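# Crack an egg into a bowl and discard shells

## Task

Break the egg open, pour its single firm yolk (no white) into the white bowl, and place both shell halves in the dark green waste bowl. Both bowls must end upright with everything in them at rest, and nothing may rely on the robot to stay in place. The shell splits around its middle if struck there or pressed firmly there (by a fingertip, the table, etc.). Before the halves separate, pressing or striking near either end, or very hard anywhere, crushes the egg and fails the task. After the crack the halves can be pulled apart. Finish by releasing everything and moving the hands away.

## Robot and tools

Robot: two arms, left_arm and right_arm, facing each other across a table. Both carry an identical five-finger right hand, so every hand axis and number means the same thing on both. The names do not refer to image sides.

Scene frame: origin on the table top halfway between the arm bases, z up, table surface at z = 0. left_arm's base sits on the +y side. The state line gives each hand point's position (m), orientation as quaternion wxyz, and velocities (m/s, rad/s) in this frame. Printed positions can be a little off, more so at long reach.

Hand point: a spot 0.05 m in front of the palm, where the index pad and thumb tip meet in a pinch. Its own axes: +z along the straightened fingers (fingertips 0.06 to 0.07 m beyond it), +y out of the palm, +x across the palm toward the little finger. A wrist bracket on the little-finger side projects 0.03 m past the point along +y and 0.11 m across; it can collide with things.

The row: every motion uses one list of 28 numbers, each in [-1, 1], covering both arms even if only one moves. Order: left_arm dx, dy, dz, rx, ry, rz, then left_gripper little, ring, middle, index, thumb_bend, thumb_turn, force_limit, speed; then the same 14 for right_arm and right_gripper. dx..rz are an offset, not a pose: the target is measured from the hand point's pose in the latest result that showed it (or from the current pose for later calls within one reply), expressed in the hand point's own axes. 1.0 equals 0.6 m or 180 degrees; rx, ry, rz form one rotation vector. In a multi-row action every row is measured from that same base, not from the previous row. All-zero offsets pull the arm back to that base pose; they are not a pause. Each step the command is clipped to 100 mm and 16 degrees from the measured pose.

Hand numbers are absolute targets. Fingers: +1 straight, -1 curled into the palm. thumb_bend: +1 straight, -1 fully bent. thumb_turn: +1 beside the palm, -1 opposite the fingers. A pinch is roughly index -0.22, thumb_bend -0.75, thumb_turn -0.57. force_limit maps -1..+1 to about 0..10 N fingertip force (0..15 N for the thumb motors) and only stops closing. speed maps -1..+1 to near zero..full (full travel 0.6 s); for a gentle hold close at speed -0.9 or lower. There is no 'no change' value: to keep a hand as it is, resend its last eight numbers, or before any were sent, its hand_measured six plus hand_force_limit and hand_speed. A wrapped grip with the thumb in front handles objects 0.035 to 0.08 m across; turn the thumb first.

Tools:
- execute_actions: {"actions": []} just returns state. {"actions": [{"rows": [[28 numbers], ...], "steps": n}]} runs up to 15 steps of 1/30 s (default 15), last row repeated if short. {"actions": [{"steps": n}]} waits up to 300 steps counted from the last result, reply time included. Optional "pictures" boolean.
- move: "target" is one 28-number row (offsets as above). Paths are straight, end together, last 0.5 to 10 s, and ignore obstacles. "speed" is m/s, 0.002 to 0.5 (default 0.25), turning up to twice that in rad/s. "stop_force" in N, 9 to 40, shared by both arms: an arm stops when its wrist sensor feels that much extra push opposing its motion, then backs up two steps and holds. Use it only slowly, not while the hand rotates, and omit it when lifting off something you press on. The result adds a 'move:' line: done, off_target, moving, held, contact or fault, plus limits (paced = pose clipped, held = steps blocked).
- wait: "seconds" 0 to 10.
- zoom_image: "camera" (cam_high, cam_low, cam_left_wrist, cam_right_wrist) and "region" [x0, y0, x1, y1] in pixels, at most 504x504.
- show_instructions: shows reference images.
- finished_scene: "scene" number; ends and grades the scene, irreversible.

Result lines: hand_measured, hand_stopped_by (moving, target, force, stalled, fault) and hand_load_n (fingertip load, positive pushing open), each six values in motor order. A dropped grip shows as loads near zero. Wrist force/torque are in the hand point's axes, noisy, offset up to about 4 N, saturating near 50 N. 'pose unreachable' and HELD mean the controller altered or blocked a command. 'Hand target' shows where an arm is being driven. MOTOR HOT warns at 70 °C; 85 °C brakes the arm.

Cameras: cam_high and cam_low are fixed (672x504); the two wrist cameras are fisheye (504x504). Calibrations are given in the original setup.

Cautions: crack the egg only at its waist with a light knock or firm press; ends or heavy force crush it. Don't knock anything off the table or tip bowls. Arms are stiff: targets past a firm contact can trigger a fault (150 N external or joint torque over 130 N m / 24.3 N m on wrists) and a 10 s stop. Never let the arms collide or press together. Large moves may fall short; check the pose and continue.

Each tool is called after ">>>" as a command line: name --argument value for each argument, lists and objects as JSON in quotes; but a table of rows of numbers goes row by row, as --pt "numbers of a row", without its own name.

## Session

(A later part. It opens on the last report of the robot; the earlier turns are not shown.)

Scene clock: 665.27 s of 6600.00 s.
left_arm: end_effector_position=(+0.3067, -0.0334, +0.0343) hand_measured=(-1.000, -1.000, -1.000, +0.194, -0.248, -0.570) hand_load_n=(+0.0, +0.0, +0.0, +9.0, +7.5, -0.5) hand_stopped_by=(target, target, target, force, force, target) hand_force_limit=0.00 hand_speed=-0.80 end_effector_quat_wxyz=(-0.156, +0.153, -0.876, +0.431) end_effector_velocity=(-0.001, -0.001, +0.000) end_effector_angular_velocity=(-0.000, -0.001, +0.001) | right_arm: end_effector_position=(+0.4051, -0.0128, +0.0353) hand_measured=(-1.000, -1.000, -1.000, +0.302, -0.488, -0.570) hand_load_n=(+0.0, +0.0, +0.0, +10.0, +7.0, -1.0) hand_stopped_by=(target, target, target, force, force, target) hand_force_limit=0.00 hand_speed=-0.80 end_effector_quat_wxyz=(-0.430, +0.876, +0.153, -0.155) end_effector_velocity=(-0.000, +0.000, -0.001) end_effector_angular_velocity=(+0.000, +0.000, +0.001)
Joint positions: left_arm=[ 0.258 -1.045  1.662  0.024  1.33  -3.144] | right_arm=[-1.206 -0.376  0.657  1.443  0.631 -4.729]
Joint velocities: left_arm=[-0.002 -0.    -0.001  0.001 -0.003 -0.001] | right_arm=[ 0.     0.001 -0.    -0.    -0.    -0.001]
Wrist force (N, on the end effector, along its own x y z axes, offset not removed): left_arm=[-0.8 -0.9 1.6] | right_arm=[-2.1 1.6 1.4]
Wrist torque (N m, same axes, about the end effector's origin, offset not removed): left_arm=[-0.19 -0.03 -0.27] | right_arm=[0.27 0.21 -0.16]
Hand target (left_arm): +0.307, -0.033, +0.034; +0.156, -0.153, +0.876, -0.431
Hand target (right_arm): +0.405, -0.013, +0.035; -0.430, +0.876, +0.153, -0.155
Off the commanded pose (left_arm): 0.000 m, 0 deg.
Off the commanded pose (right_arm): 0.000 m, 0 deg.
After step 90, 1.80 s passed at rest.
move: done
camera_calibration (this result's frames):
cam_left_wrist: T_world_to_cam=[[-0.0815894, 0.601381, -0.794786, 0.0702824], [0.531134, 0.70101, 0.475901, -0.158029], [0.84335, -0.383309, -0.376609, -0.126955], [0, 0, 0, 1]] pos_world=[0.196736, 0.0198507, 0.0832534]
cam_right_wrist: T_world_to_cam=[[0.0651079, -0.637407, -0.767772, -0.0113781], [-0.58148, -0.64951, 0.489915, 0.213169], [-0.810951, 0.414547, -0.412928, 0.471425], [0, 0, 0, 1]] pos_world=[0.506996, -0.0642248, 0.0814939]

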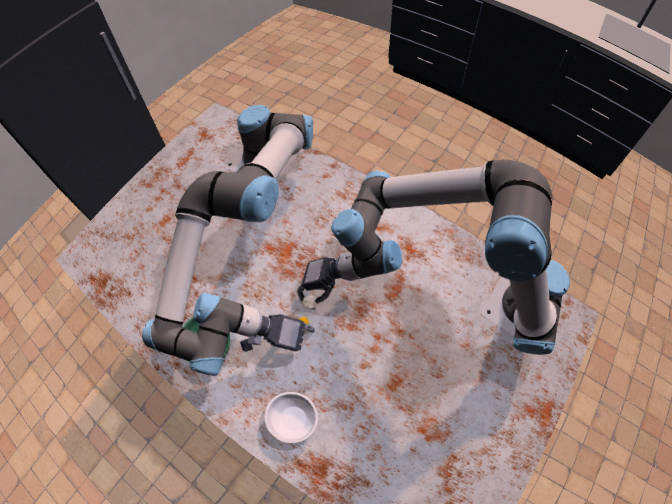

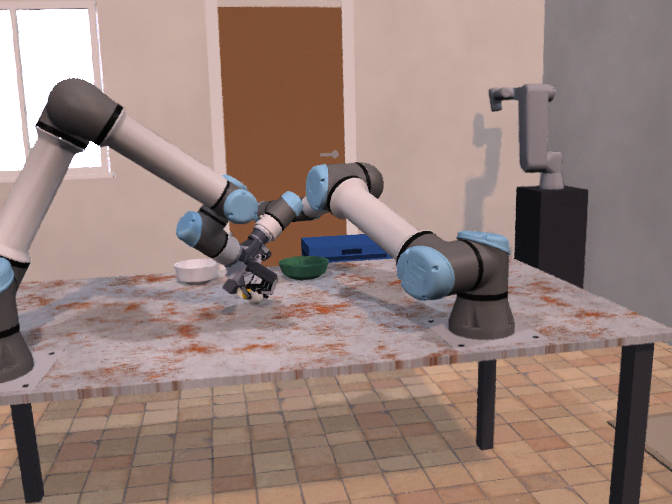

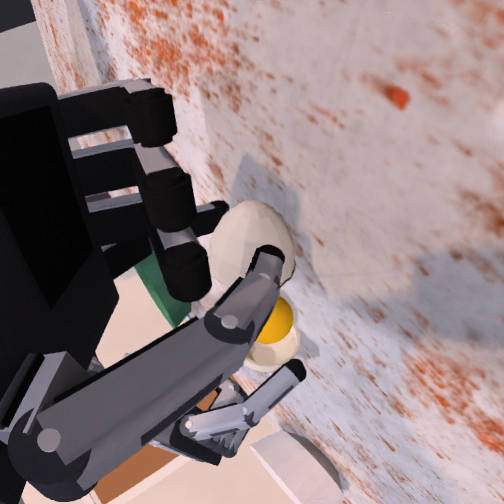

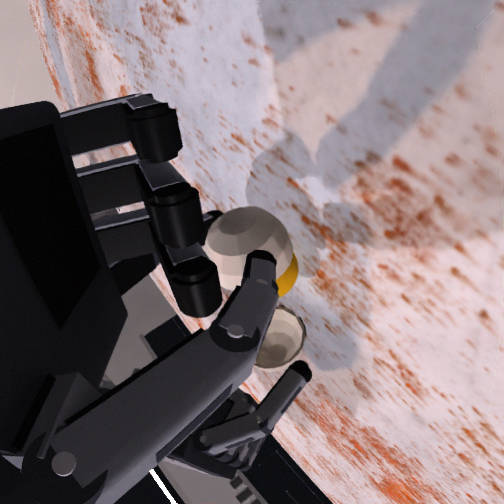

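>>> move --target '[0.0567,-0.0278,0.0075,0,0,0,-1,-1,-1,0.0,-0.6,-0.57,0.0,-0.8,0.0116,-0.0176,-0.0129,0,0.0817,-0.1124,-1,-1,-1,0.0,-0.6,-0.57,0.0,-0.8]' --speed 0.12

Scene clock: 694.43 s of 6600.00 s.
left_arm: end_effector_position=(+0.2800, -0.0599, +0.0402) hand_measured=(-1.000, -1.000, -1.000, +0.194, -0.248, -0.570) hand_load_n=(+0.0, +0.0, +0.0, +9.0, +7.5, -0.5) hand_stopped_by=(target, target, target, force, force, target) hand_force_limit=0.00 hand_speed=-0.80 end_effector_quat_wxyz=(-0.156, +0.153, -0.876, +0.431) end_effector_velocity=(+0.000, +0.000, +0.000) end_effector_angular_velocity=(+0.001, -0.000, +0.001) | right_arm: end_effector_position=(+0.4129, -0.0093, +0.0471) hand_measured=(-1.000, -1.000, -1.000, +0.302, -0.488, -0.570) hand_load_n=(+0.0, +0.0, +0.0, +10.0, +7.0, -1.0) hand_stopped_by=(target, target, target, force, force, target) hand_force_limit=0.00 hand_speed=-0.80 end_effector_quat_wxyz=(-0.466, +0.848, +0.248, +0.035) end_effector_velocity=(+0.000, +0.000, +0.000) end_effector_angular_velocity=(+0.004, -0.009, -0.002)
Joint positions: left_arm=[ 0.193 -1.027  1.614  0.064  1.278 -3.185] | right_arm=[-1.208 -0.672  1.081  0.881  0.626 -4.731]
Joint velocities: left_arm=[ 0.     0.    -0.001  0.002 -0.001 -0.   ] | right_arm=[-0.    -0.007  0.01  -0.016  0.     0.003]
Wrist force (N, on the end effector, along its own x y z axes, offset not removed): left_arm=[-0.1 1.2 1.7] | right_arm=[-2.3 1.2 0.6]
Wrist torque (N m, same axes, about the end effector's origin, offset not removed): left_arm=[0.09 -0.15 0.00] | right_arm=[0.26 0.33 -0.20]
Hand target (left_arm): +0.280, -0.060, +0.040; +0.156, -0.153, +0.876, -0.431
Hand target (right_arm): +0.413, -0.009, +0.047; -0.466, +0.848, +0.248, +0.035
Off the commanded pose (left_arm): 0.000 m, 0 deg.
Off the commanded pose (right_arm): 0.000 m, 0 deg.
After step 90, 23.97 s passed at rest.
move: done
camera_calibration (this result's frames):
cam_left_wrist: T_world_to_cam=[[-0.0816271, 0.601398, -0.794769, 0.0888044], [0.531156, 0.701, 0.475891, -0.128075], [0.843333, -0.383301, -0.376657, -0.112369], [0, 0, 0, 1]] pos_world=[0.170041, -0.00669698, 0.0892044]
cam_right_wrist: T_world_to_cam=[[0.378276, -0.497938, -0.780362, -0.128018], [-0.70241, -0.703472, 0.108386, 0.281559], [-0.602933, 0.507134, -0.615863, 0.405786], [0, 0, 0, 1]] pos_world=[0.490858, -0.0714637, 0.119491]

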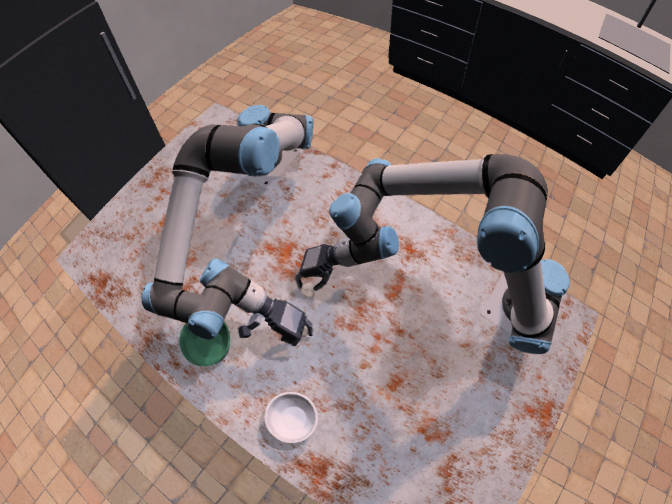

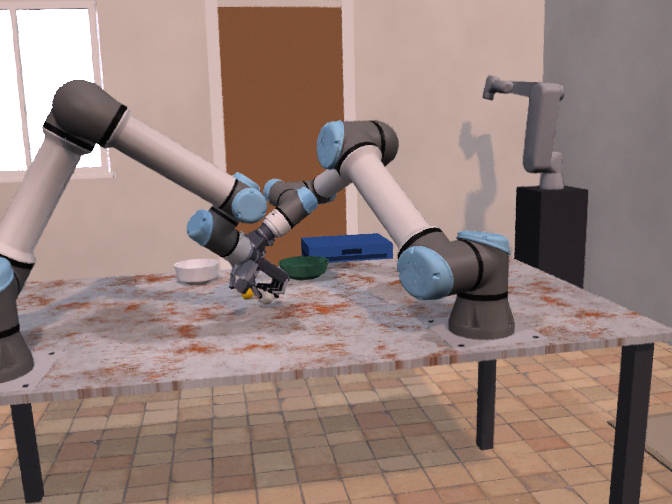

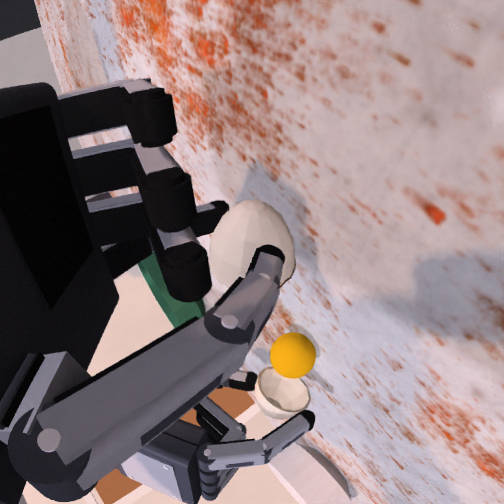

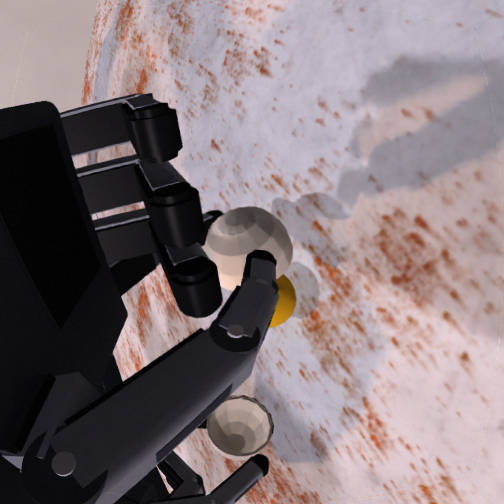

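>>> move --target '[0.0372,-0.058,0.0844,0,0,0,-1,-1,-1,0.0,-0.6,-0.57,0.0,-0.8,0.1748,0.1898,-0.4019,-0.1114,0.2963,0.2151,-1,-1,-1,0.0,-0.6,-0.57,0.0,-0.8]' --speed 0.2

Scene clock: 749.00 s of 6600.00 s.
left_arm: end_effector_position=(+0.2850, -0.1248, +0.0356) hand_measured=(-1.000, -1.000, -1.000, +0.194, -0.248, -0.570) hand_load_n=(+0.0, +0.0, +0.0, +9.0, +7.5, -0.5) hand_stopped_by=(target, target, target, force, force, target) hand_force_limit=0.00 hand_speed=-0.80 end_effector_quat_wxyz=(-0.156, +0.153, -0.876, +0.431) end_effector_velocity=(-0.000, +0.001, -0.001) end_effector_angular_velocity=(+0.002, +0.002, +0.002) | right_arm: end_effector_position=(+0.5977, -0.2136, +0.1252) hand_measured=(-1.000, -1.000, -1.000, +0.302, -0.488, -0.570) hand_load_n=(+0.0, +0.0, +0.0, +10.0, +7.0, -1.0) hand_stopped_by=(target, target, target, force, force, target) hand_force_limit=0.00 hand_speed=-0.80 end_effector_quat_wxyz=(+0.365, -0.840, +0.275, -0.293) end_effector_velocity=(+0.001, -0.001, -0.000) end_effector_angular_velocity=(-0.000, +0.003, -0.009)
Joint positions: left_arm=[ 0.183 -0.892  1.396  0.149  1.271 -3.191] | right_arm=[-1.449 -1.035  1.364  0.308  1.233 -3.742]
Joint velocities: left_arm=[ 0.     0.001 -0.     0.002 -0.    -0.003] | right_arm=[-0.     0.001 -0.002  0.002  0.006  0.005]
Wrist force (N, on the end effector, along its own x y z axes, offset not removed): left_arm=[-0.6 -1.7 -1.7] | right_arm=[-1.4 2.6 0.7]
Wrist torque (N m, same axes, about the end effector's origin, offset not removed): left_arm=[-0.23 -0.02 -0.08] | right_arm=[0.44 0.06 -0.06]
Hand target (left_arm): +0.285, -0.125, +0.036; +0.156, -0.153, +0.876, -0.431
Hand target (right_arm): +0.598, -0.214, +0.125; -0.365, +0.840, -0.275, +0.293
Off the commanded pose (left_arm): 0.000 m, 0 deg.
Off the commanded pose (right_arm): 0.000 m, 0 deg.
After step 90, 48.13 s passed at rest.
move: done
camera_calibration (this result's frames):
cam_left_wrist: T_world_to_cam=[[-0.0816294, 0.601397, -0.79477, 0.124576], [0.531159, 0.701, 0.475888, -0.083001], [0.843331, -0.383303, -0.376659, -0.143224], [0, 0, 0, 1]] pos_world=[0.175041, -0.071634, 0.0845618]
cam_right_wrist: T_world_to_cam=[[-0.327036, -0.531231, -0.781563, 0.175937], [-0.909502, 0.401518, 0.107656, 0.619058], [0.256622, 0.74604, -0.614466, 0.205929], [0, 0, 0, 1]] pos_world=[0.567726, -0.308731, 0.197397]

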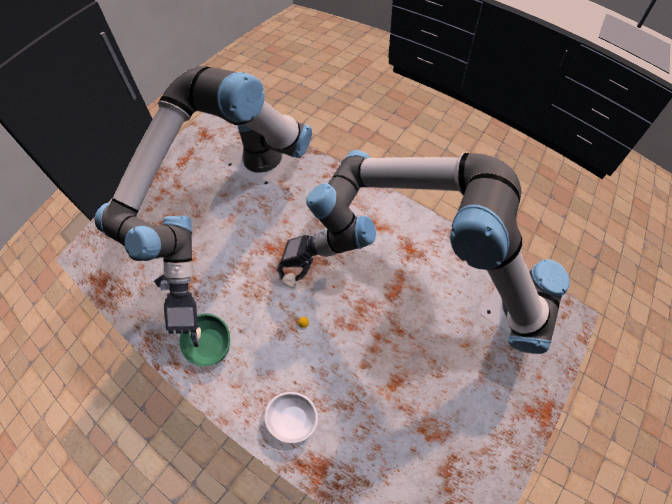

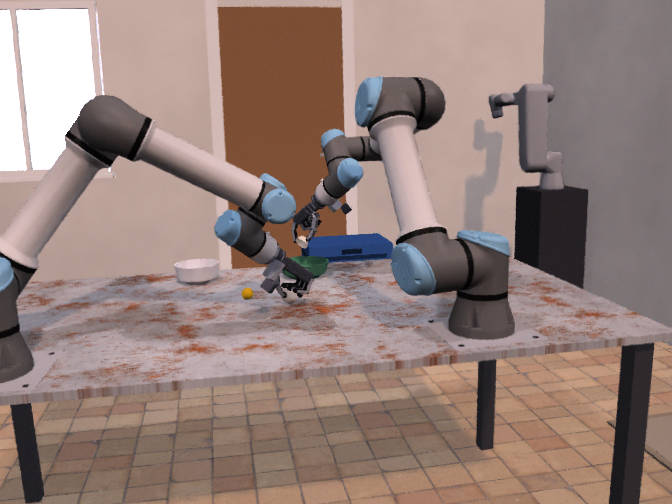

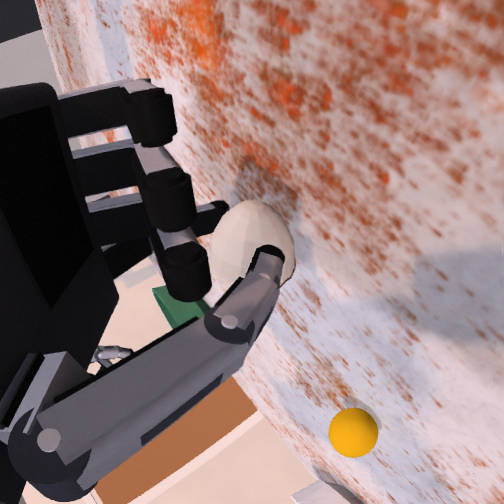

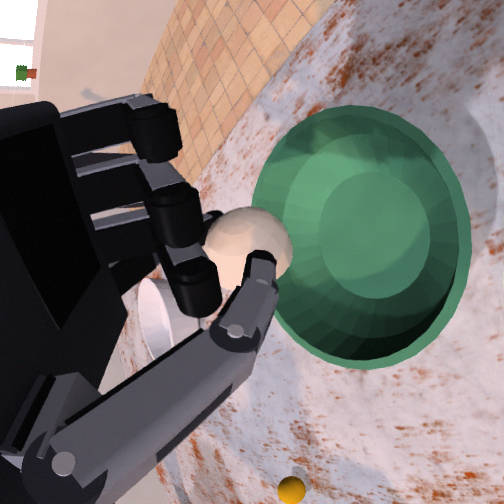

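>>> move --target '[0,0,0,0,0,0,-1,-1,-1,0.42,-0.08,-0.57,0.3,-0.4,-0.034,0.0903,0.0656,0,0,0,-1,-1,-1,0.0,-0.6,-0.57,0.0,-0.8]' --speed 0.08

Scene clock: 768.10 s of 6600.00 s.
left_arm: end_effector_position=(+0.2850, -0.1248, +0.0355) hand_measured=(-1.000, -1.000, -1.000, +0.420, -0.080, -0.570) hand_load_n=(+0.0, +0.0, +0.0, +0.0, +0.0, +0.0) hand_stopped_by=(target, target, target, target, target, target) hand_force_limit=0.30 hand_speed=-0.40 end_effector_quat_wxyz=(-0.156, +0.153, -0.876, +0.431) end_effector_velocity=(+0.000, -0.000, +0.001) end_effector_angular_velocity=(-0.001, -0.001, -0.000) | right_arm: end_effector_position=(+0.5978, -0.2136, +0.0553) hand_measured=(-1.000, -1.000, -1.000, +0.302, -0.488, -0.570) hand_load_n=(+0.0, +0.0, +0.0, +10.0, +7.0, -1.0) hand_stopped_by=(target, target, target, force, force, target) hand_force_limit=0.00 hand_speed=-0.80 end_effector_quat_wxyz=(+0.365, -0.840, +0.275, -0.293) end_effector_velocity=(+0.000, +0.000, -0.001) end_effector_angular_velocity=(+0.000, -0.001, -0.000)
Joint positions: left_arm=[ 0.183 -0.892  1.396  0.149  1.271 -3.191] | right_arm=[-1.449 -0.969  1.45   0.156  1.233 -3.742]
Joint velocities: left_arm=[ 0.    -0.    -0.001 -0.    -0.     0.001] | right_arm=[-0.     0.001  0.002 -0.003  0.     0.   ]
Wrist force (N, on the end effector, along its own x y z axes, offset not removed): left_arm=[2.6 1.2 -2.2] | right_arm=[-2.8 1.4 0.0]
Wrist torque (N m, same axes, about the end effector's origin, offset not removed): left_arm=[0.41 -0.53 0.13] | right_arm=[0.36 0.38 -0.23]
Hand target (left_arm): +0.285, -0.125, +0.036; +0.156, -0.153, +0.876, -0.431
Hand target (right_arm): +0.598, -0.214, +0.055; -0.365, +0.840, -0.275, +0.293
Off the commanded pose (left_arm): 0.000 m, 0 deg.
Off the commanded pose (right_arm): 0.000 m, 0 deg.
After step 90, 14.80 s passed at rest.
move: done
camera_calibration (this result's frames):
cam_left_wrist: T_world_to_cam=[[-0.0816463, 0.601493, -0.794695, 0.124536], [0.531167, 0.700944, 0.475962, -0.0830014], [0.843324, -0.383255, -0.376723, -0.14322], [0, 0, 0, 1]] pos_world=[0.175036, -0.0716182, 0.0845197]
cam_right_wrist: T_world_to_cam=[[-0.327001, -0.531297, -0.781533, 0.121344], [-0.909503, 0.401536, 0.107575, 0.626719], [0.25666, 0.745984, -0.614519, 0.162938], [0, 0, 0, 1]] pos_world=[0.567863, -0.30873, 0.127544]

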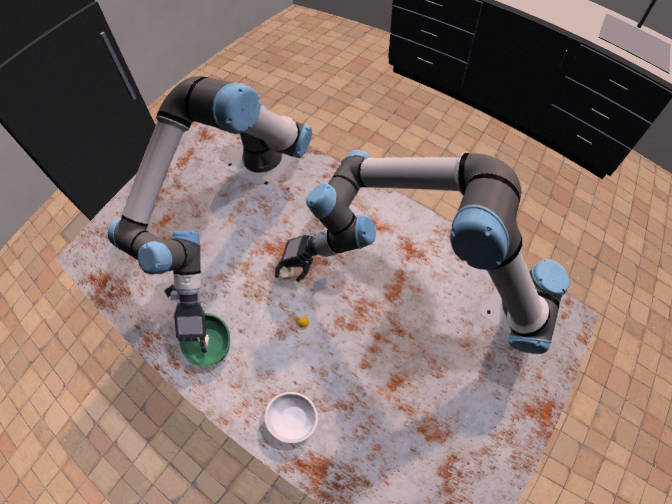

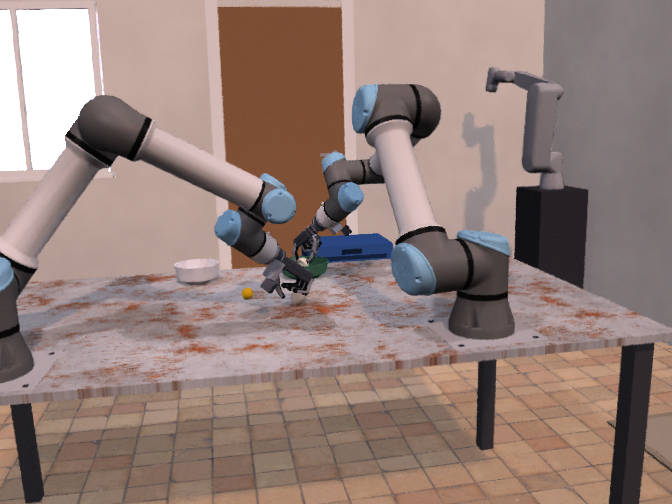

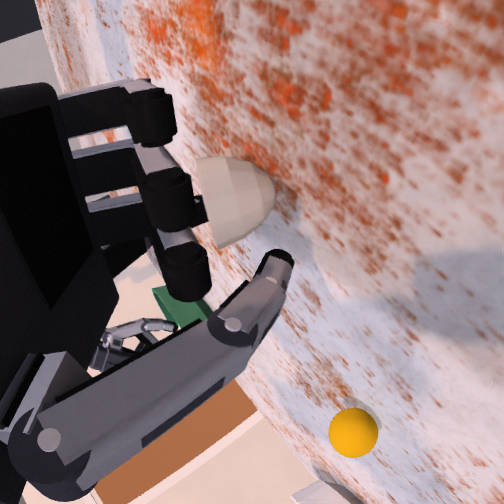

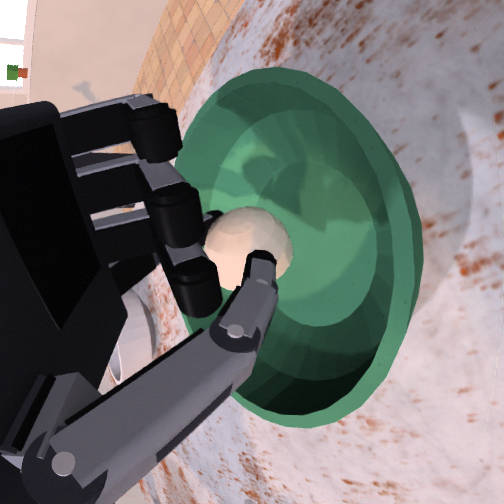

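>>> move --target '[-0.0128,-0.0734,-0.0534,0,0,0,-1,-1,-1,0.42,-0.08,-0.57,0.3,-0.4,0,0,0,0,0,0,-1,-1,-1,0.42,-0.08,-0.57,0.3,-0.4]' --speed 0.08

Scene clock: 776.90 s of 6600.00 s.
left_arm: end_effector_position=(+0.2848, -0.1247, +0.0905) hand_measured=(-1.000, -1.000, -1.000, +0.420, -0.080, -0.570) hand_load_n=(+0.0, +0.0, +0.0, +0.0, +0.0, +0.0) hand_stopped_by=(target, target, target, target, target, target) hand_force_limit=0.30 hand_speed=-0.40 end_effector_quat_wxyz=(-0.156, +0.153, -0.876, +0.431) end_effector_velocity=(-0.001, +0.000, +0.001) end_effector_angular_velocity=(+0.002, +0.002, -0.001) | right_arm: end_effector_position=(+0.5978, -0.2135, +0.0553) hand_measured=(-1.000, -1.000, -1.000, +0.420, -0.080, -0.570) hand_load_n=(+0.0, +0.0, +0.0, +0.0, +0.0, +0.0) hand_stopped_by=(target, target, target, target, target, target) hand_force_limit=0.30 hand_speed=-0.40 end_effector_quat_wxyz=(+0.365, -0.840, +0.275, -0.293) end_effector_velocity=(+0.000, +0.000, +0.002) end_effector_angular_velocity=(+0.001, -0.002, -0.001)
Joint positions: left_arm=[ 0.183 -0.95   1.34   0.263  1.27  -3.191] | right_arm=[-1.448 -0.969  1.45   0.156  1.233 -3.742]
Joint velocities: left_arm=[-0.001 -0.001 -0.001  0.005  0.    -0.002] | right_arm=[-0.    -0.002 -0.     0.     0.     0.001]
Wrist force (N, on the end effector, along its own x y z axes, offset not removed): left_arm=[-0.5 -2.3 4.0] | right_arm=[-2.7 0.5 0.3]
Wrist torque (N m, same axes, about the end effector's origin, offset not removed): left_arm=[-0.68 -0.20 -0.22] | right_arm=[0.17 0.30 -0.31]
Hand target (left_arm): +0.285, -0.125, +0.091; +0.156, -0.153, +0.876, -0.431
Hand target (right_arm): +0.598, -0.214, +0.055; -0.365, +0.840, -0.275, +0.293
Off the commanded pose (left_arm): 0.000 m, 0 deg.
Off the commanded pose (right_arm): 0.000 m, 0 deg.
After step 210, 0.70 s passed at rest.
move: done
camera_calibration (this result's frames):
cam_left_wrist: T_world_to_cam=[[-0.0816137, 0.60151, -0.794686, 0.168089], [0.531169, 0.700924, 0.475989, -0.109163], [0.843326, -0.383265, -0.376708, -0.12238], [0, 0, 0, 1]] pos_world=[0.174909, -0.0714964, 0.139437]
cam_right_wrist: T_world_to_cam=[[-0.32705, -0.531339, -0.781484, 0.121316], [-0.909523, 0.401465, 0.107675, 0.626633], [0.256526, 0.745993, -0.614564, 0.162972], [0, 0, 0, 1]] pos_world=[0.567807, -0.308687, 0.127491]

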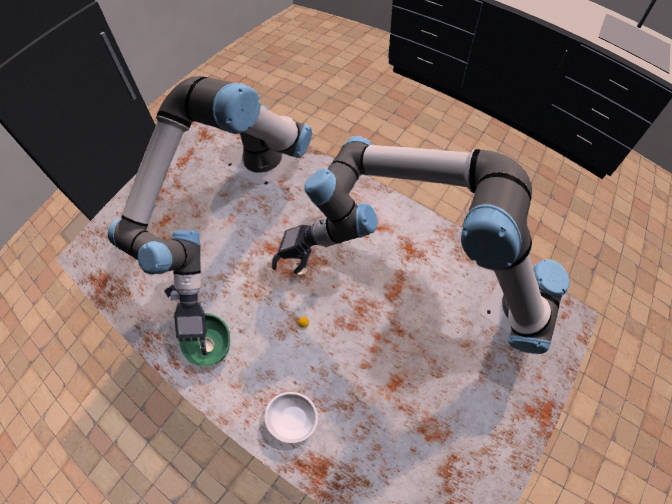

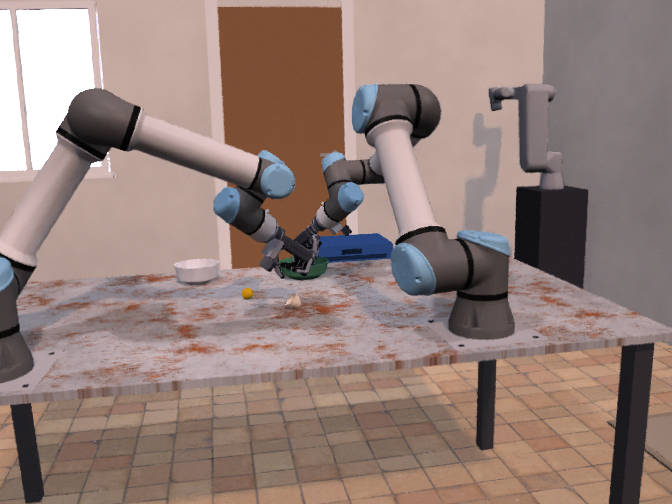

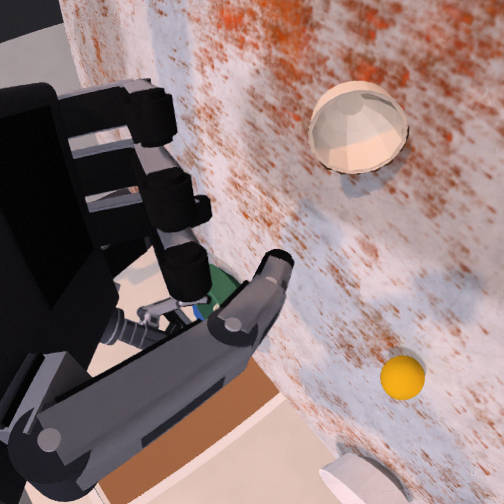

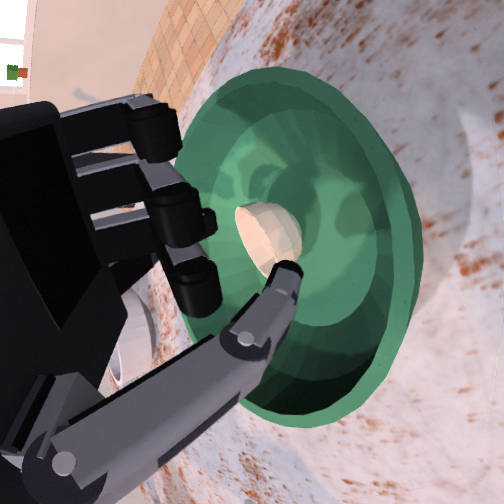

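>>> move --target '[-0.2148,0.1043,-0.0622,0,0.0261,-0.036,-1,-1,-1,0.42,-0.08,-0.57,0.3,-0.4,0.0316,-0.0839,-0.0609,0,0,0,-1,-1,-1,0.42,-0.08,-0.57,0.3,-0.4]' --speed 0.15

Scene clock: 795.53 s of 6600.00 s.
left_arm: end_effector_position=(+0.3779, -0.0101, +0.0802) hand_measured=(-1.000, -1.000, -1.000, +0.420, -0.080, -0.570) hand_load_n=(+0.0, +0.0, +0.0, +0.0, +0.0, +0.0) hand_stopped_by=(target, target, target, target, target, target) hand_force_limit=0.30 hand_speed=-0.40 end_effector_quat_wxyz=(-0.095, +0.185, -0.871, +0.445) end_effector_velocity=(+0.001, +0.000, +0.000) end_effector_angular_velocity=(-0.001, +0.001, -0.001) | right_arm: end_effector_position=(+0.5977, -0.2136, +0.1202) hand_measured=(-1.000, -1.000, -1.000, +0.420, -0.080, -0.570) hand_load_n=(+0.0, +0.0, +0.0, +0.0, +0.0, +0.0) hand_stopped_by=(target, target, target, target, target, target) hand_force_limit=0.30 hand_speed=-0.40 end_effector_quat_wxyz=(+0.365, -0.840, +0.275, -0.293) end_effector_velocity=(-0.000, +0.000, +0.000) end_effector_angular_velocity=(+0.000, +0.001, -0.001)
Joint positions: left_arm=[ 0.467 -1.059  1.526  0.16   1.581 -3.132] | right_arm=[-1.449 -1.031  1.371  0.297  1.233 -3.742]
Joint velocities: left_arm=[ 0.003 -0.    -0.    -0.     0.004  0.001] | right_arm=[ 0.     0.    -0.001  0.002  0.     0.001]
Wrist force (N, on the end effector, along its own x y z axes, offset not removed): left_arm=[-1.5 2.2 3.3] | right_arm=[-3.0 1.5 -0.7]
Wrist torque (N m, same axes, about the end effector's origin, offset not removed): left_arm=[0.12 0.04 -0.03] | right_arm=[0.42 0.35 -0.26]
Hand target (left_arm): +0.378, -0.010, +0.080; +0.095, -0.185, +0.871, -0.445
Hand target (right_arm): +0.598, -0.214, +0.120; -0.365, +0.840, -0.275, +0.293
Off the commanded pose (left_arm): 0.000 m, 0 deg.
Off the commanded pose (right_arm): 0.000 m, 0 deg.
move: done
camera_calibration (this result's frames):
cam_left_wrist: T_world_to_cam=[[-0.183945, 0.555853, -0.810673, 0.138099], [0.584794, 0.72479, 0.364274, -0.245113], [0.790051, -0.407071, -0.458381, -0.134333], [0, 0, 0, 1]] pos_world=[0.274873, 0.0462097, 0.139666]
cam_right_wrist: T_world_to_cam=[[-0.327154, -0.531234, -0.781511, 0.172102], [-0.90947, 0.401562, 0.107757, 0.619577], [0.256581, 0.746015, -0.614515, 0.202908], [0, 0, 0, 1]] pos_world=[0.567729, -0.308745, 0.192426]

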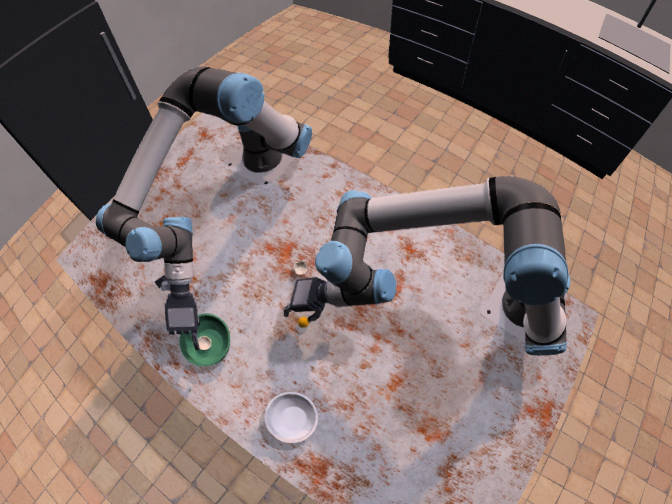

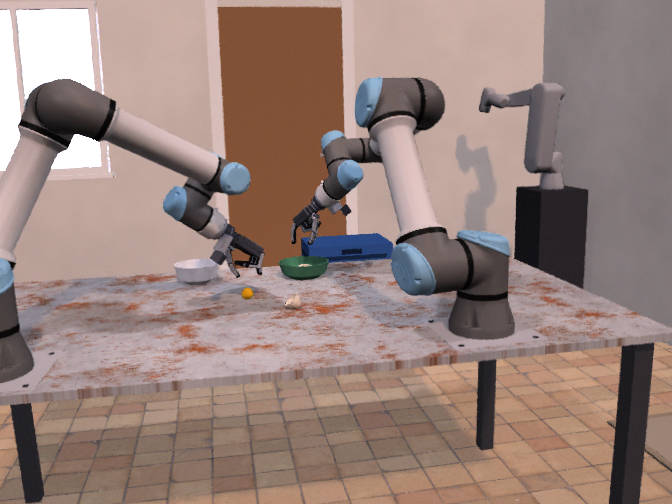

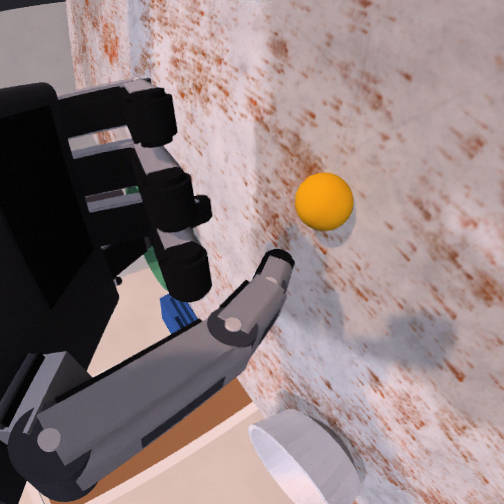

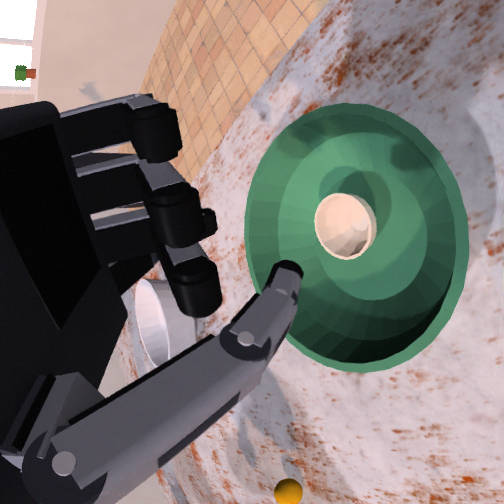

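>>> move --target '[0.0076,0.0746,0.0453,0,0,0,-1,-1,-1,0.42,-0.08,-0.57,0.3,-0.4,-0.4803,0.0855,-0.3366,0.0122,-0.1212,0.0272,-1,-1,-1,0.42,-0.08,-0.57,0.3,-0.4]' --speed 0.18

Scene clock: 815.70 s of 6600.00 s.
left_arm: end_effector_position=(+0.3721, -0.0081, +0.0280) hand_measured=(-1.000, -1.000, -1.000, +0.420, -0.080, -0.570) hand_load_n=(+0.0, +0.0, +0.0, +0.0, +0.0, +0.0) hand_stopped_by=(target, target, target, target, target, target) hand_force_limit=0.30 hand_speed=-0.40 end_effector_quat_wxyz=(-0.095, +0.185, -0.871, +0.445) end_effector_velocity=(+0.000, +0.000, -0.000) end_effector_angular_velocity=(-0.000, -0.001, +0.000) | right_arm: end_effector_position=(+0.2499, -0.1407, +0.1094) hand_measured=(-1.000, -1.000, -1.000, +0.420, -0.080, -0.570) hand_load_n=(+0.0, +0.0, +0.0, +0.0, +0.0, +0.0) hand_stopped_by=(target, target, target, target, target, target) hand_force_limit=0.30 hand_speed=-0.40 end_effector_quat_wxyz=(+0.439, -0.860, +0.231, -0.118) end_effector_velocity=(-0.001, +0.000, +0.000) end_effector_angular_velocity=(+0.001, -0.001, +0.001)
Joint positions: left_arm=[ 0.458 -1.008  1.596  0.038  1.574 -3.137] | right_arm=[-1.251 -1.489  2.048  0.192  1.035 -3.588]
Joint velocities: left_arm=[ 0.001  0.     0.001 -0.002  0.     0.001] | right_arm=[ 0.002 -0.002  0.002 -0.002  0.     0.001]
Wrist force (N, on the end effector, along its own x y z axes, offset not removed): left_arm=[-0.4 -0.1 -0.8] | right_arm=[-3.1 2.5 0.8]
Wrist torque (N m, same axes, about the end effector's origin, offset not removed): left_arm=[0.06 -0.08 -0.12] | right_arm=[0.41 0.30 -0.28]
Hand target (left_arm): +0.372, -0.008, +0.028; +0.095, -0.185, +0.871, -0.445
Hand target (right_arm): +0.250, -0.141, +0.109; -0.439, +0.860, -0.231, +0.118
Off the commanded pose (left_arm): 0.000 m, 0 deg.
Off the commanded pose (right_arm): 0.001 m, 0 deg.
After step 420, 3.70 s passed at rest.
move: done
camera_calibration (this result's frames):
cam_left_wrist: T_world_to_cam=[[-0.183949, 0.555852, -0.810674, 0.0935826], [0.584796, 0.724791, 0.36427, -0.224184], [0.790049, -0.407071, -0.458384, -0.152886], [0, 0, 0, 1]] pos_world=[0.269104, 0.0482331, 0.087448]
cam_right_wrist: T_world_to_cam=[[-0.381314, -0.481516, -0.78914, 0.109933], [-0.920486, 0.118838, 0.372268, 0.209228], [-0.085473, 0.868343, -0.488544, 0.320021], [0, 0, 0, 1]] pos_world=[0.261863, -0.249818, 0.165209]

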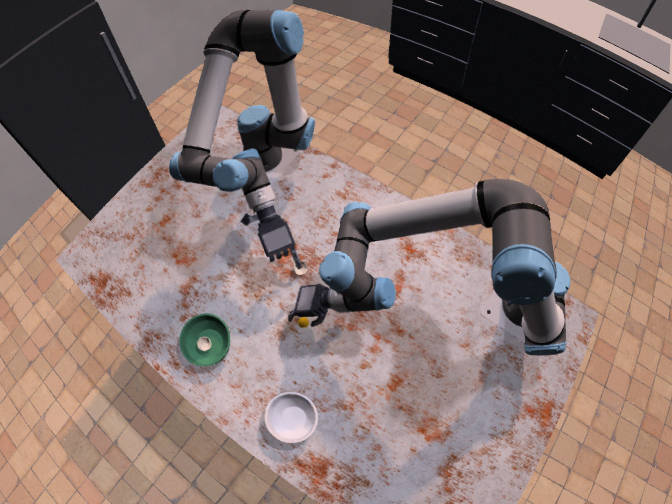

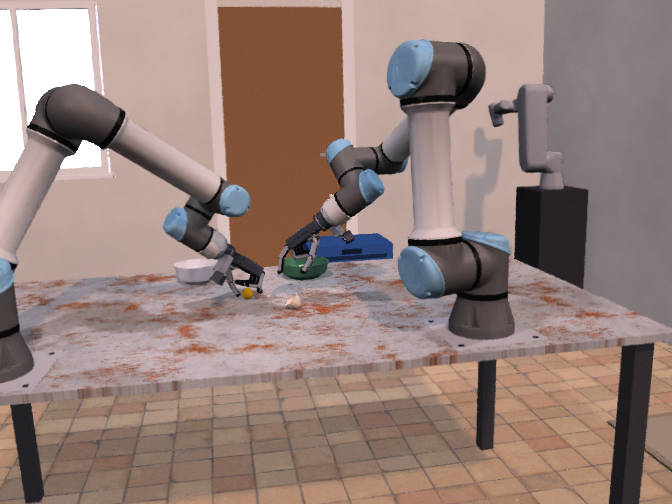

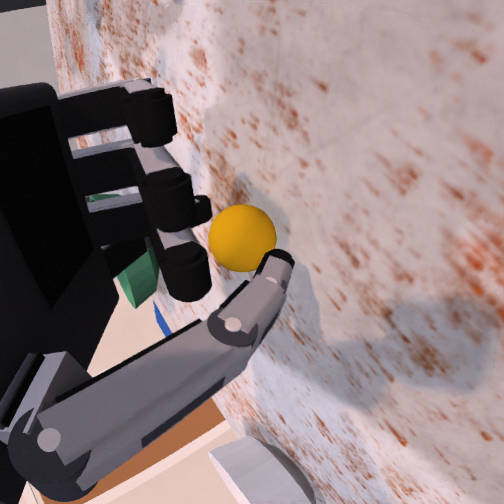

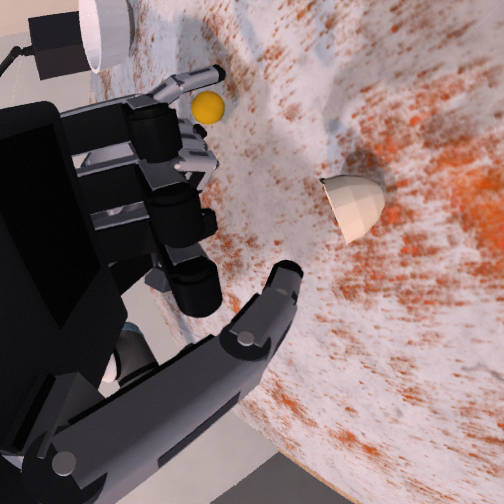

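>>> move --target '[0,0,0,0,0,0,-1,-1,-1,0.0,-0.6,-0.57,-0.05,-0.8,-0.008,0.0746,0.043,0,0,0,-1,-1,-1,0.44,-0.04,-0.57,0.3,-0.4]' --speed 0.08

Scene clock: 835.60 s of 6600.00 s.
left_arm: end_effector_position=(+0.3721, -0.0081, +0.0280) hand_measured=(-1.000, -1.000, -1.000, +0.112, -0.320, -0.570) hand_load_n=(+0.0, +0.0, +0.0, +9.5, +7.0, -0.5) hand_stopped_by=(target, target, target, force, force, target) hand_force_limit=-0.05 hand_speed=-0.80 end_effector_quat_wxyz=(-0.095, +0.185, -0.871, +0.445) end_effector_velocity=(-0.000, -0.001, +0.000) end_effector_angular_velocity=(-0.001, -0.002, -0.002) | right_arm: end_effector_position=(+0.2432, -0.1430, +0.0580) hand_measured=(-1.000, -1.000, -1.000, +0.440, -0.040, -0.570) hand_load_n=(+0.0, +0.0, +0.0, +0.0, +0.0, +0.0) hand_stopped_by=(target, target, target, target, target, target) hand_force_limit=0.30 hand_speed=-0.40 end_effector_quat_wxyz=(+0.439, -0.860, +0.231, -0.118) end_effector_velocity=(+0.001, +0.000, +0.001) end_effector_angular_velocity=(+0.001, -0.001, -0.001)
Joint positions: left_arm=[ 0.458 -1.008  1.596  0.038  1.574 -3.137] | right_arm=[-1.25  -1.422  2.133  0.039  1.036 -3.587]
Joint velocities: left_arm=[-0.001  0.    -0.    -0.002 -0.     0.001] | right_arm=[ 0.    -0.001 -0.001  0.     0.     0.001]
Wrist force (N, on the end effector, along its own x y z axes, offset not removed): left_arm=[1.3 0.0 1.2] | right_arm=[-2.1 -0.1 0.3]
Wrist torque (N m, same axes, about the end effector's origin, offset not removed): left_arm=[-0.16 -0.44 -0.09] | right_arm=[0.12 0.22 -0.21]
Hand target (left_arm): +0.372, -0.008, +0.028; +0.095, -0.185, +0.871, -0.445
Hand target (right_arm): +0.243, -0.143, +0.058; -0.439, +0.860, -0.231, +0.118
Off the commanded pose (left_arm): 0.000 m, 0 deg.
Off the commanded pose (right_arm): 0.000 m, 0 deg.
After step 90, 15.47 s passed at rest.
move: done
camera_calibration (this result's frames):
cam_left_wrist: T_world_to_cam=[[-0.18395, 0.555855, -0.810671, 0.0935647], [0.584796, 0.724789, 0.364272, -0.224177], [0.790048, -0.40707, -0.458387, -0.152892], [0, 0, 0, 1]] pos_world=[0.269101, 0.0482348, 0.0874278]
cam_right_wrist: T_world_to_cam=[[-0.381313, -0.481516, -0.78914, 0.0657248], [-0.920486, 0.118838, 0.372267, 0.222393], [-0.0854725, 0.868343, -0.488543, 0.296373], [0, 0, 0, 1]] pos_world=[0.255103, -0.252135, 0.113868]

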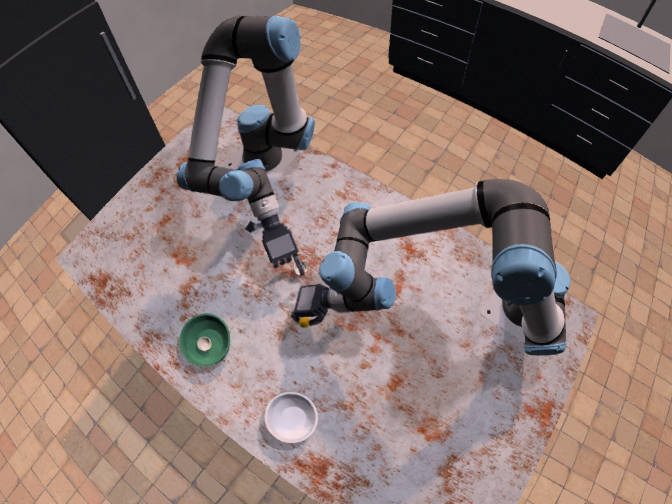

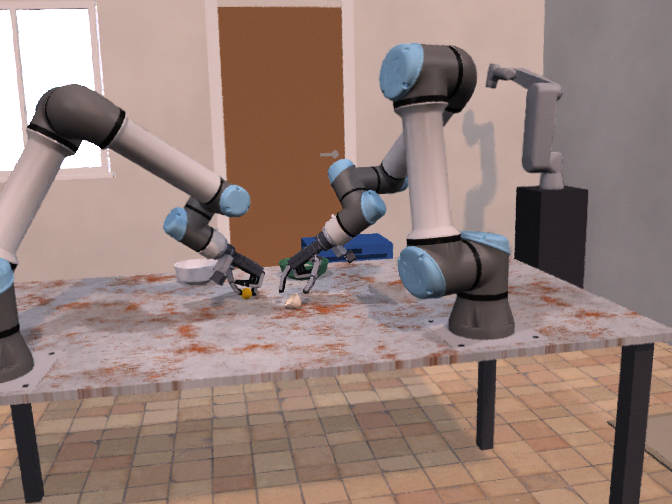

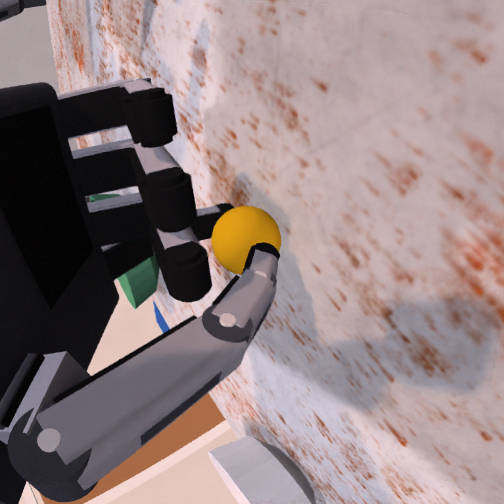

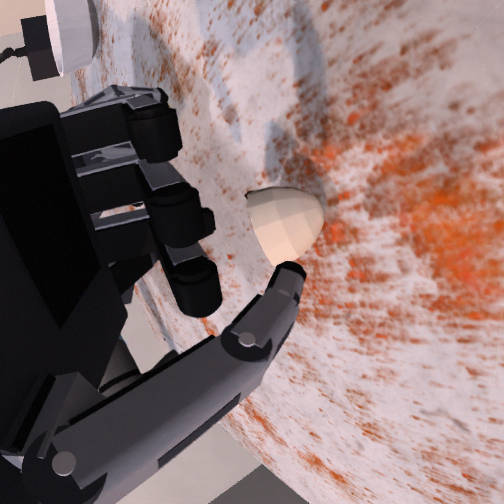

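>>> zoom_image --camera "cam_low" --region '[220,250,340,330]'

>>> zoom_image --camera "cam_high" --region '[260,230,350,310]'

Region (220, 250, 340, 330) of cam_low's 672x504 image, scaled by 4.200, with more detail than that image has.

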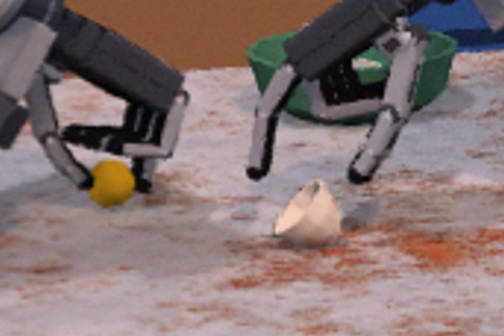

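Region (260, 230, 350, 310) of cam_high's 672x504 image, scaled by 5.600, with more detail than that image has.

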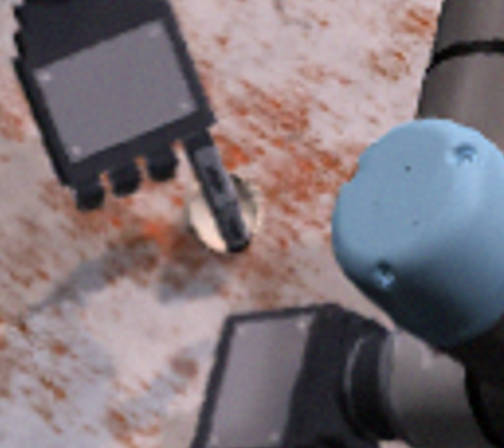

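>>> move --target '[-0.4718,-0.0985,-0.1253,0,0,0,-1,-1,-1,0.0,-0.6,-0.57,-0.05,-0.8,-0.0212,-0.0237,-0.0014,0,0.2697,0.196,-1,-1,-1,0.44,-0.04,-0.57,0.3,-0.4]' --speed 0.2

Scene clock: 875.73 s of 6600.00 s.
left_arm: end_effector_position=(+0.6198, +0.1312, +0.1207) hand_measured=(-1.000, -1.000, -1.000, +0.112, -0.320, -0.570) hand_load_n=(+0.0, +0.0, +0.0, +9.5, +7.0, -0.5) hand_stopped_by=(target, target, target, force, force, target) hand_force_limit=-0.05 hand_speed=-0.80 end_effector_quat_wxyz=(-0.095, +0.185, -0.871, +0.445) end_effector_velocity=(+0.003, +0.001, +0.001) end_effector_angular_velocity=(+0.000, -0.002, -0.000) | right_arm: end_effector_position=(+0.2363, -0.1303, +0.0702) hand_measured=(-1.000, -1.000, -1.000, +0.440, -0.040, -0.570) hand_load_n=(+0.0, +0.0, +0.0, +0.0, +0.0, +0.0) hand_stopped_by=(target, target, target, target, target, target) hand_force_limit=0.30 hand_speed=-0.40 end_effector_quat_wxyz=(+0.322, -0.629, +0.630, -0.322) end_effector_velocity=(+0.000, +0.000, -0.000) end_effector_angular_velocity=(-0.001, +0.002, -0.009)
Joint positions: left_arm=[ 0.97  -0.812  1.013  0.493  1.981 -2.819] | right_arm=[-0.681 -1.265  1.92   0.227  2.281 -2.471]
Joint velocities: left_arm=[ 0.004  0.004 -0.008  0.005  0.002  0.004] | right_arm=[ 0.003  0.006 -0.007  0.011  0.007  0.012]
Wrist force (N, on the end effector, along its own x y z axes, offset not removed): left_arm=[-0.4 0.5 0.6] | right_arm=[-2.4 1.0 -0.3]
Wrist torque (N m, same axes, about the end effector's origin, offset not removed): left_arm=[0.05 -0.06 -0.08] | right_arm=[0.36 0.25 -0.23]
Hand target (left_arm): +0.620, +0.131, +0.121; +0.095, -0.185, +0.871, -0.445
Hand target (right_arm): +0.236, -0.130, +0.070; -0.322, +0.629, -0.630, +0.322
Off the commanded pose (left_arm): 0.000 m, 0 deg.
Off the commanded pose (right_arm): 0.001 m, 0 deg.
After step 90, 34.07 s passed at rest.
move: done
camera_calibration (this result's frames):
cam_left_wrist: T_world_to_cam=[[-0.183664, 0.555743, -0.810813, 0.136713], [0.584579, 0.724885, 0.364429, -0.503583], [0.790275, -0.407051, -0.458011, -0.249579], [0, 0, 0, 1]] pos_world=[0.51673, 0.187471, 0.180059]
cam_right_wrist: T_world_to_cam=[[-0.606036, 0.0906879, -0.790251, 0.206584], [-0.358598, 0.855646, 0.373198, 0.173207], [0.71002, 0.509554, -0.486032, 0.0558416], [0, 0, 0, 1]] pos_world=[0.14766, -0.195393, 0.125754]

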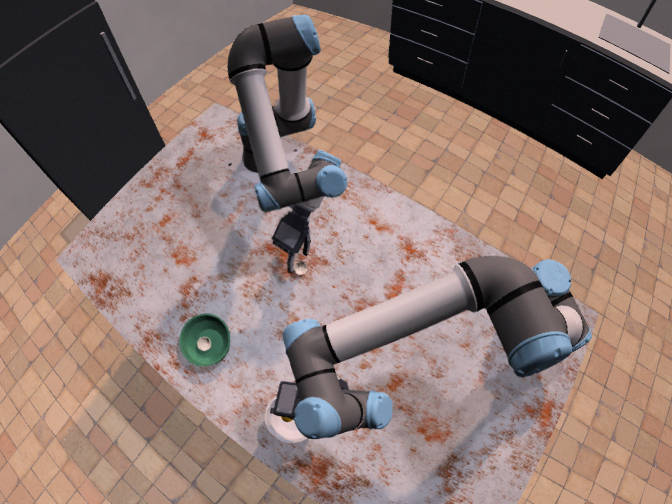

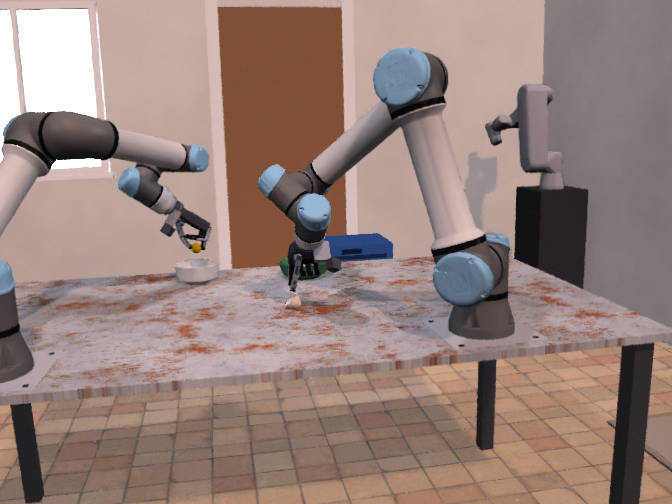

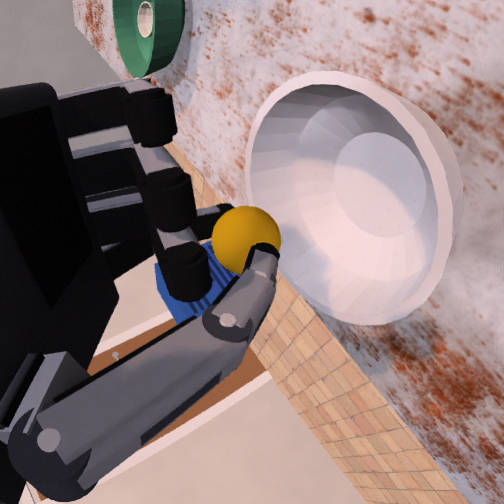

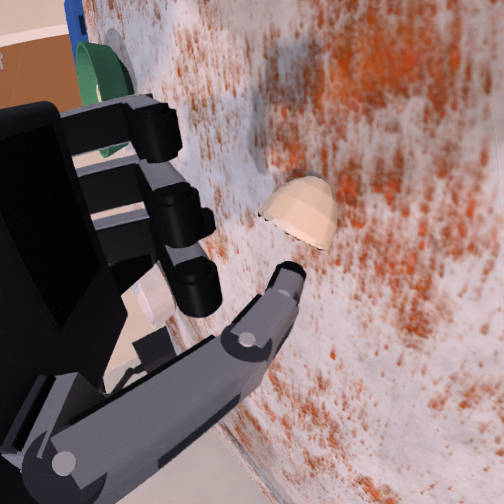

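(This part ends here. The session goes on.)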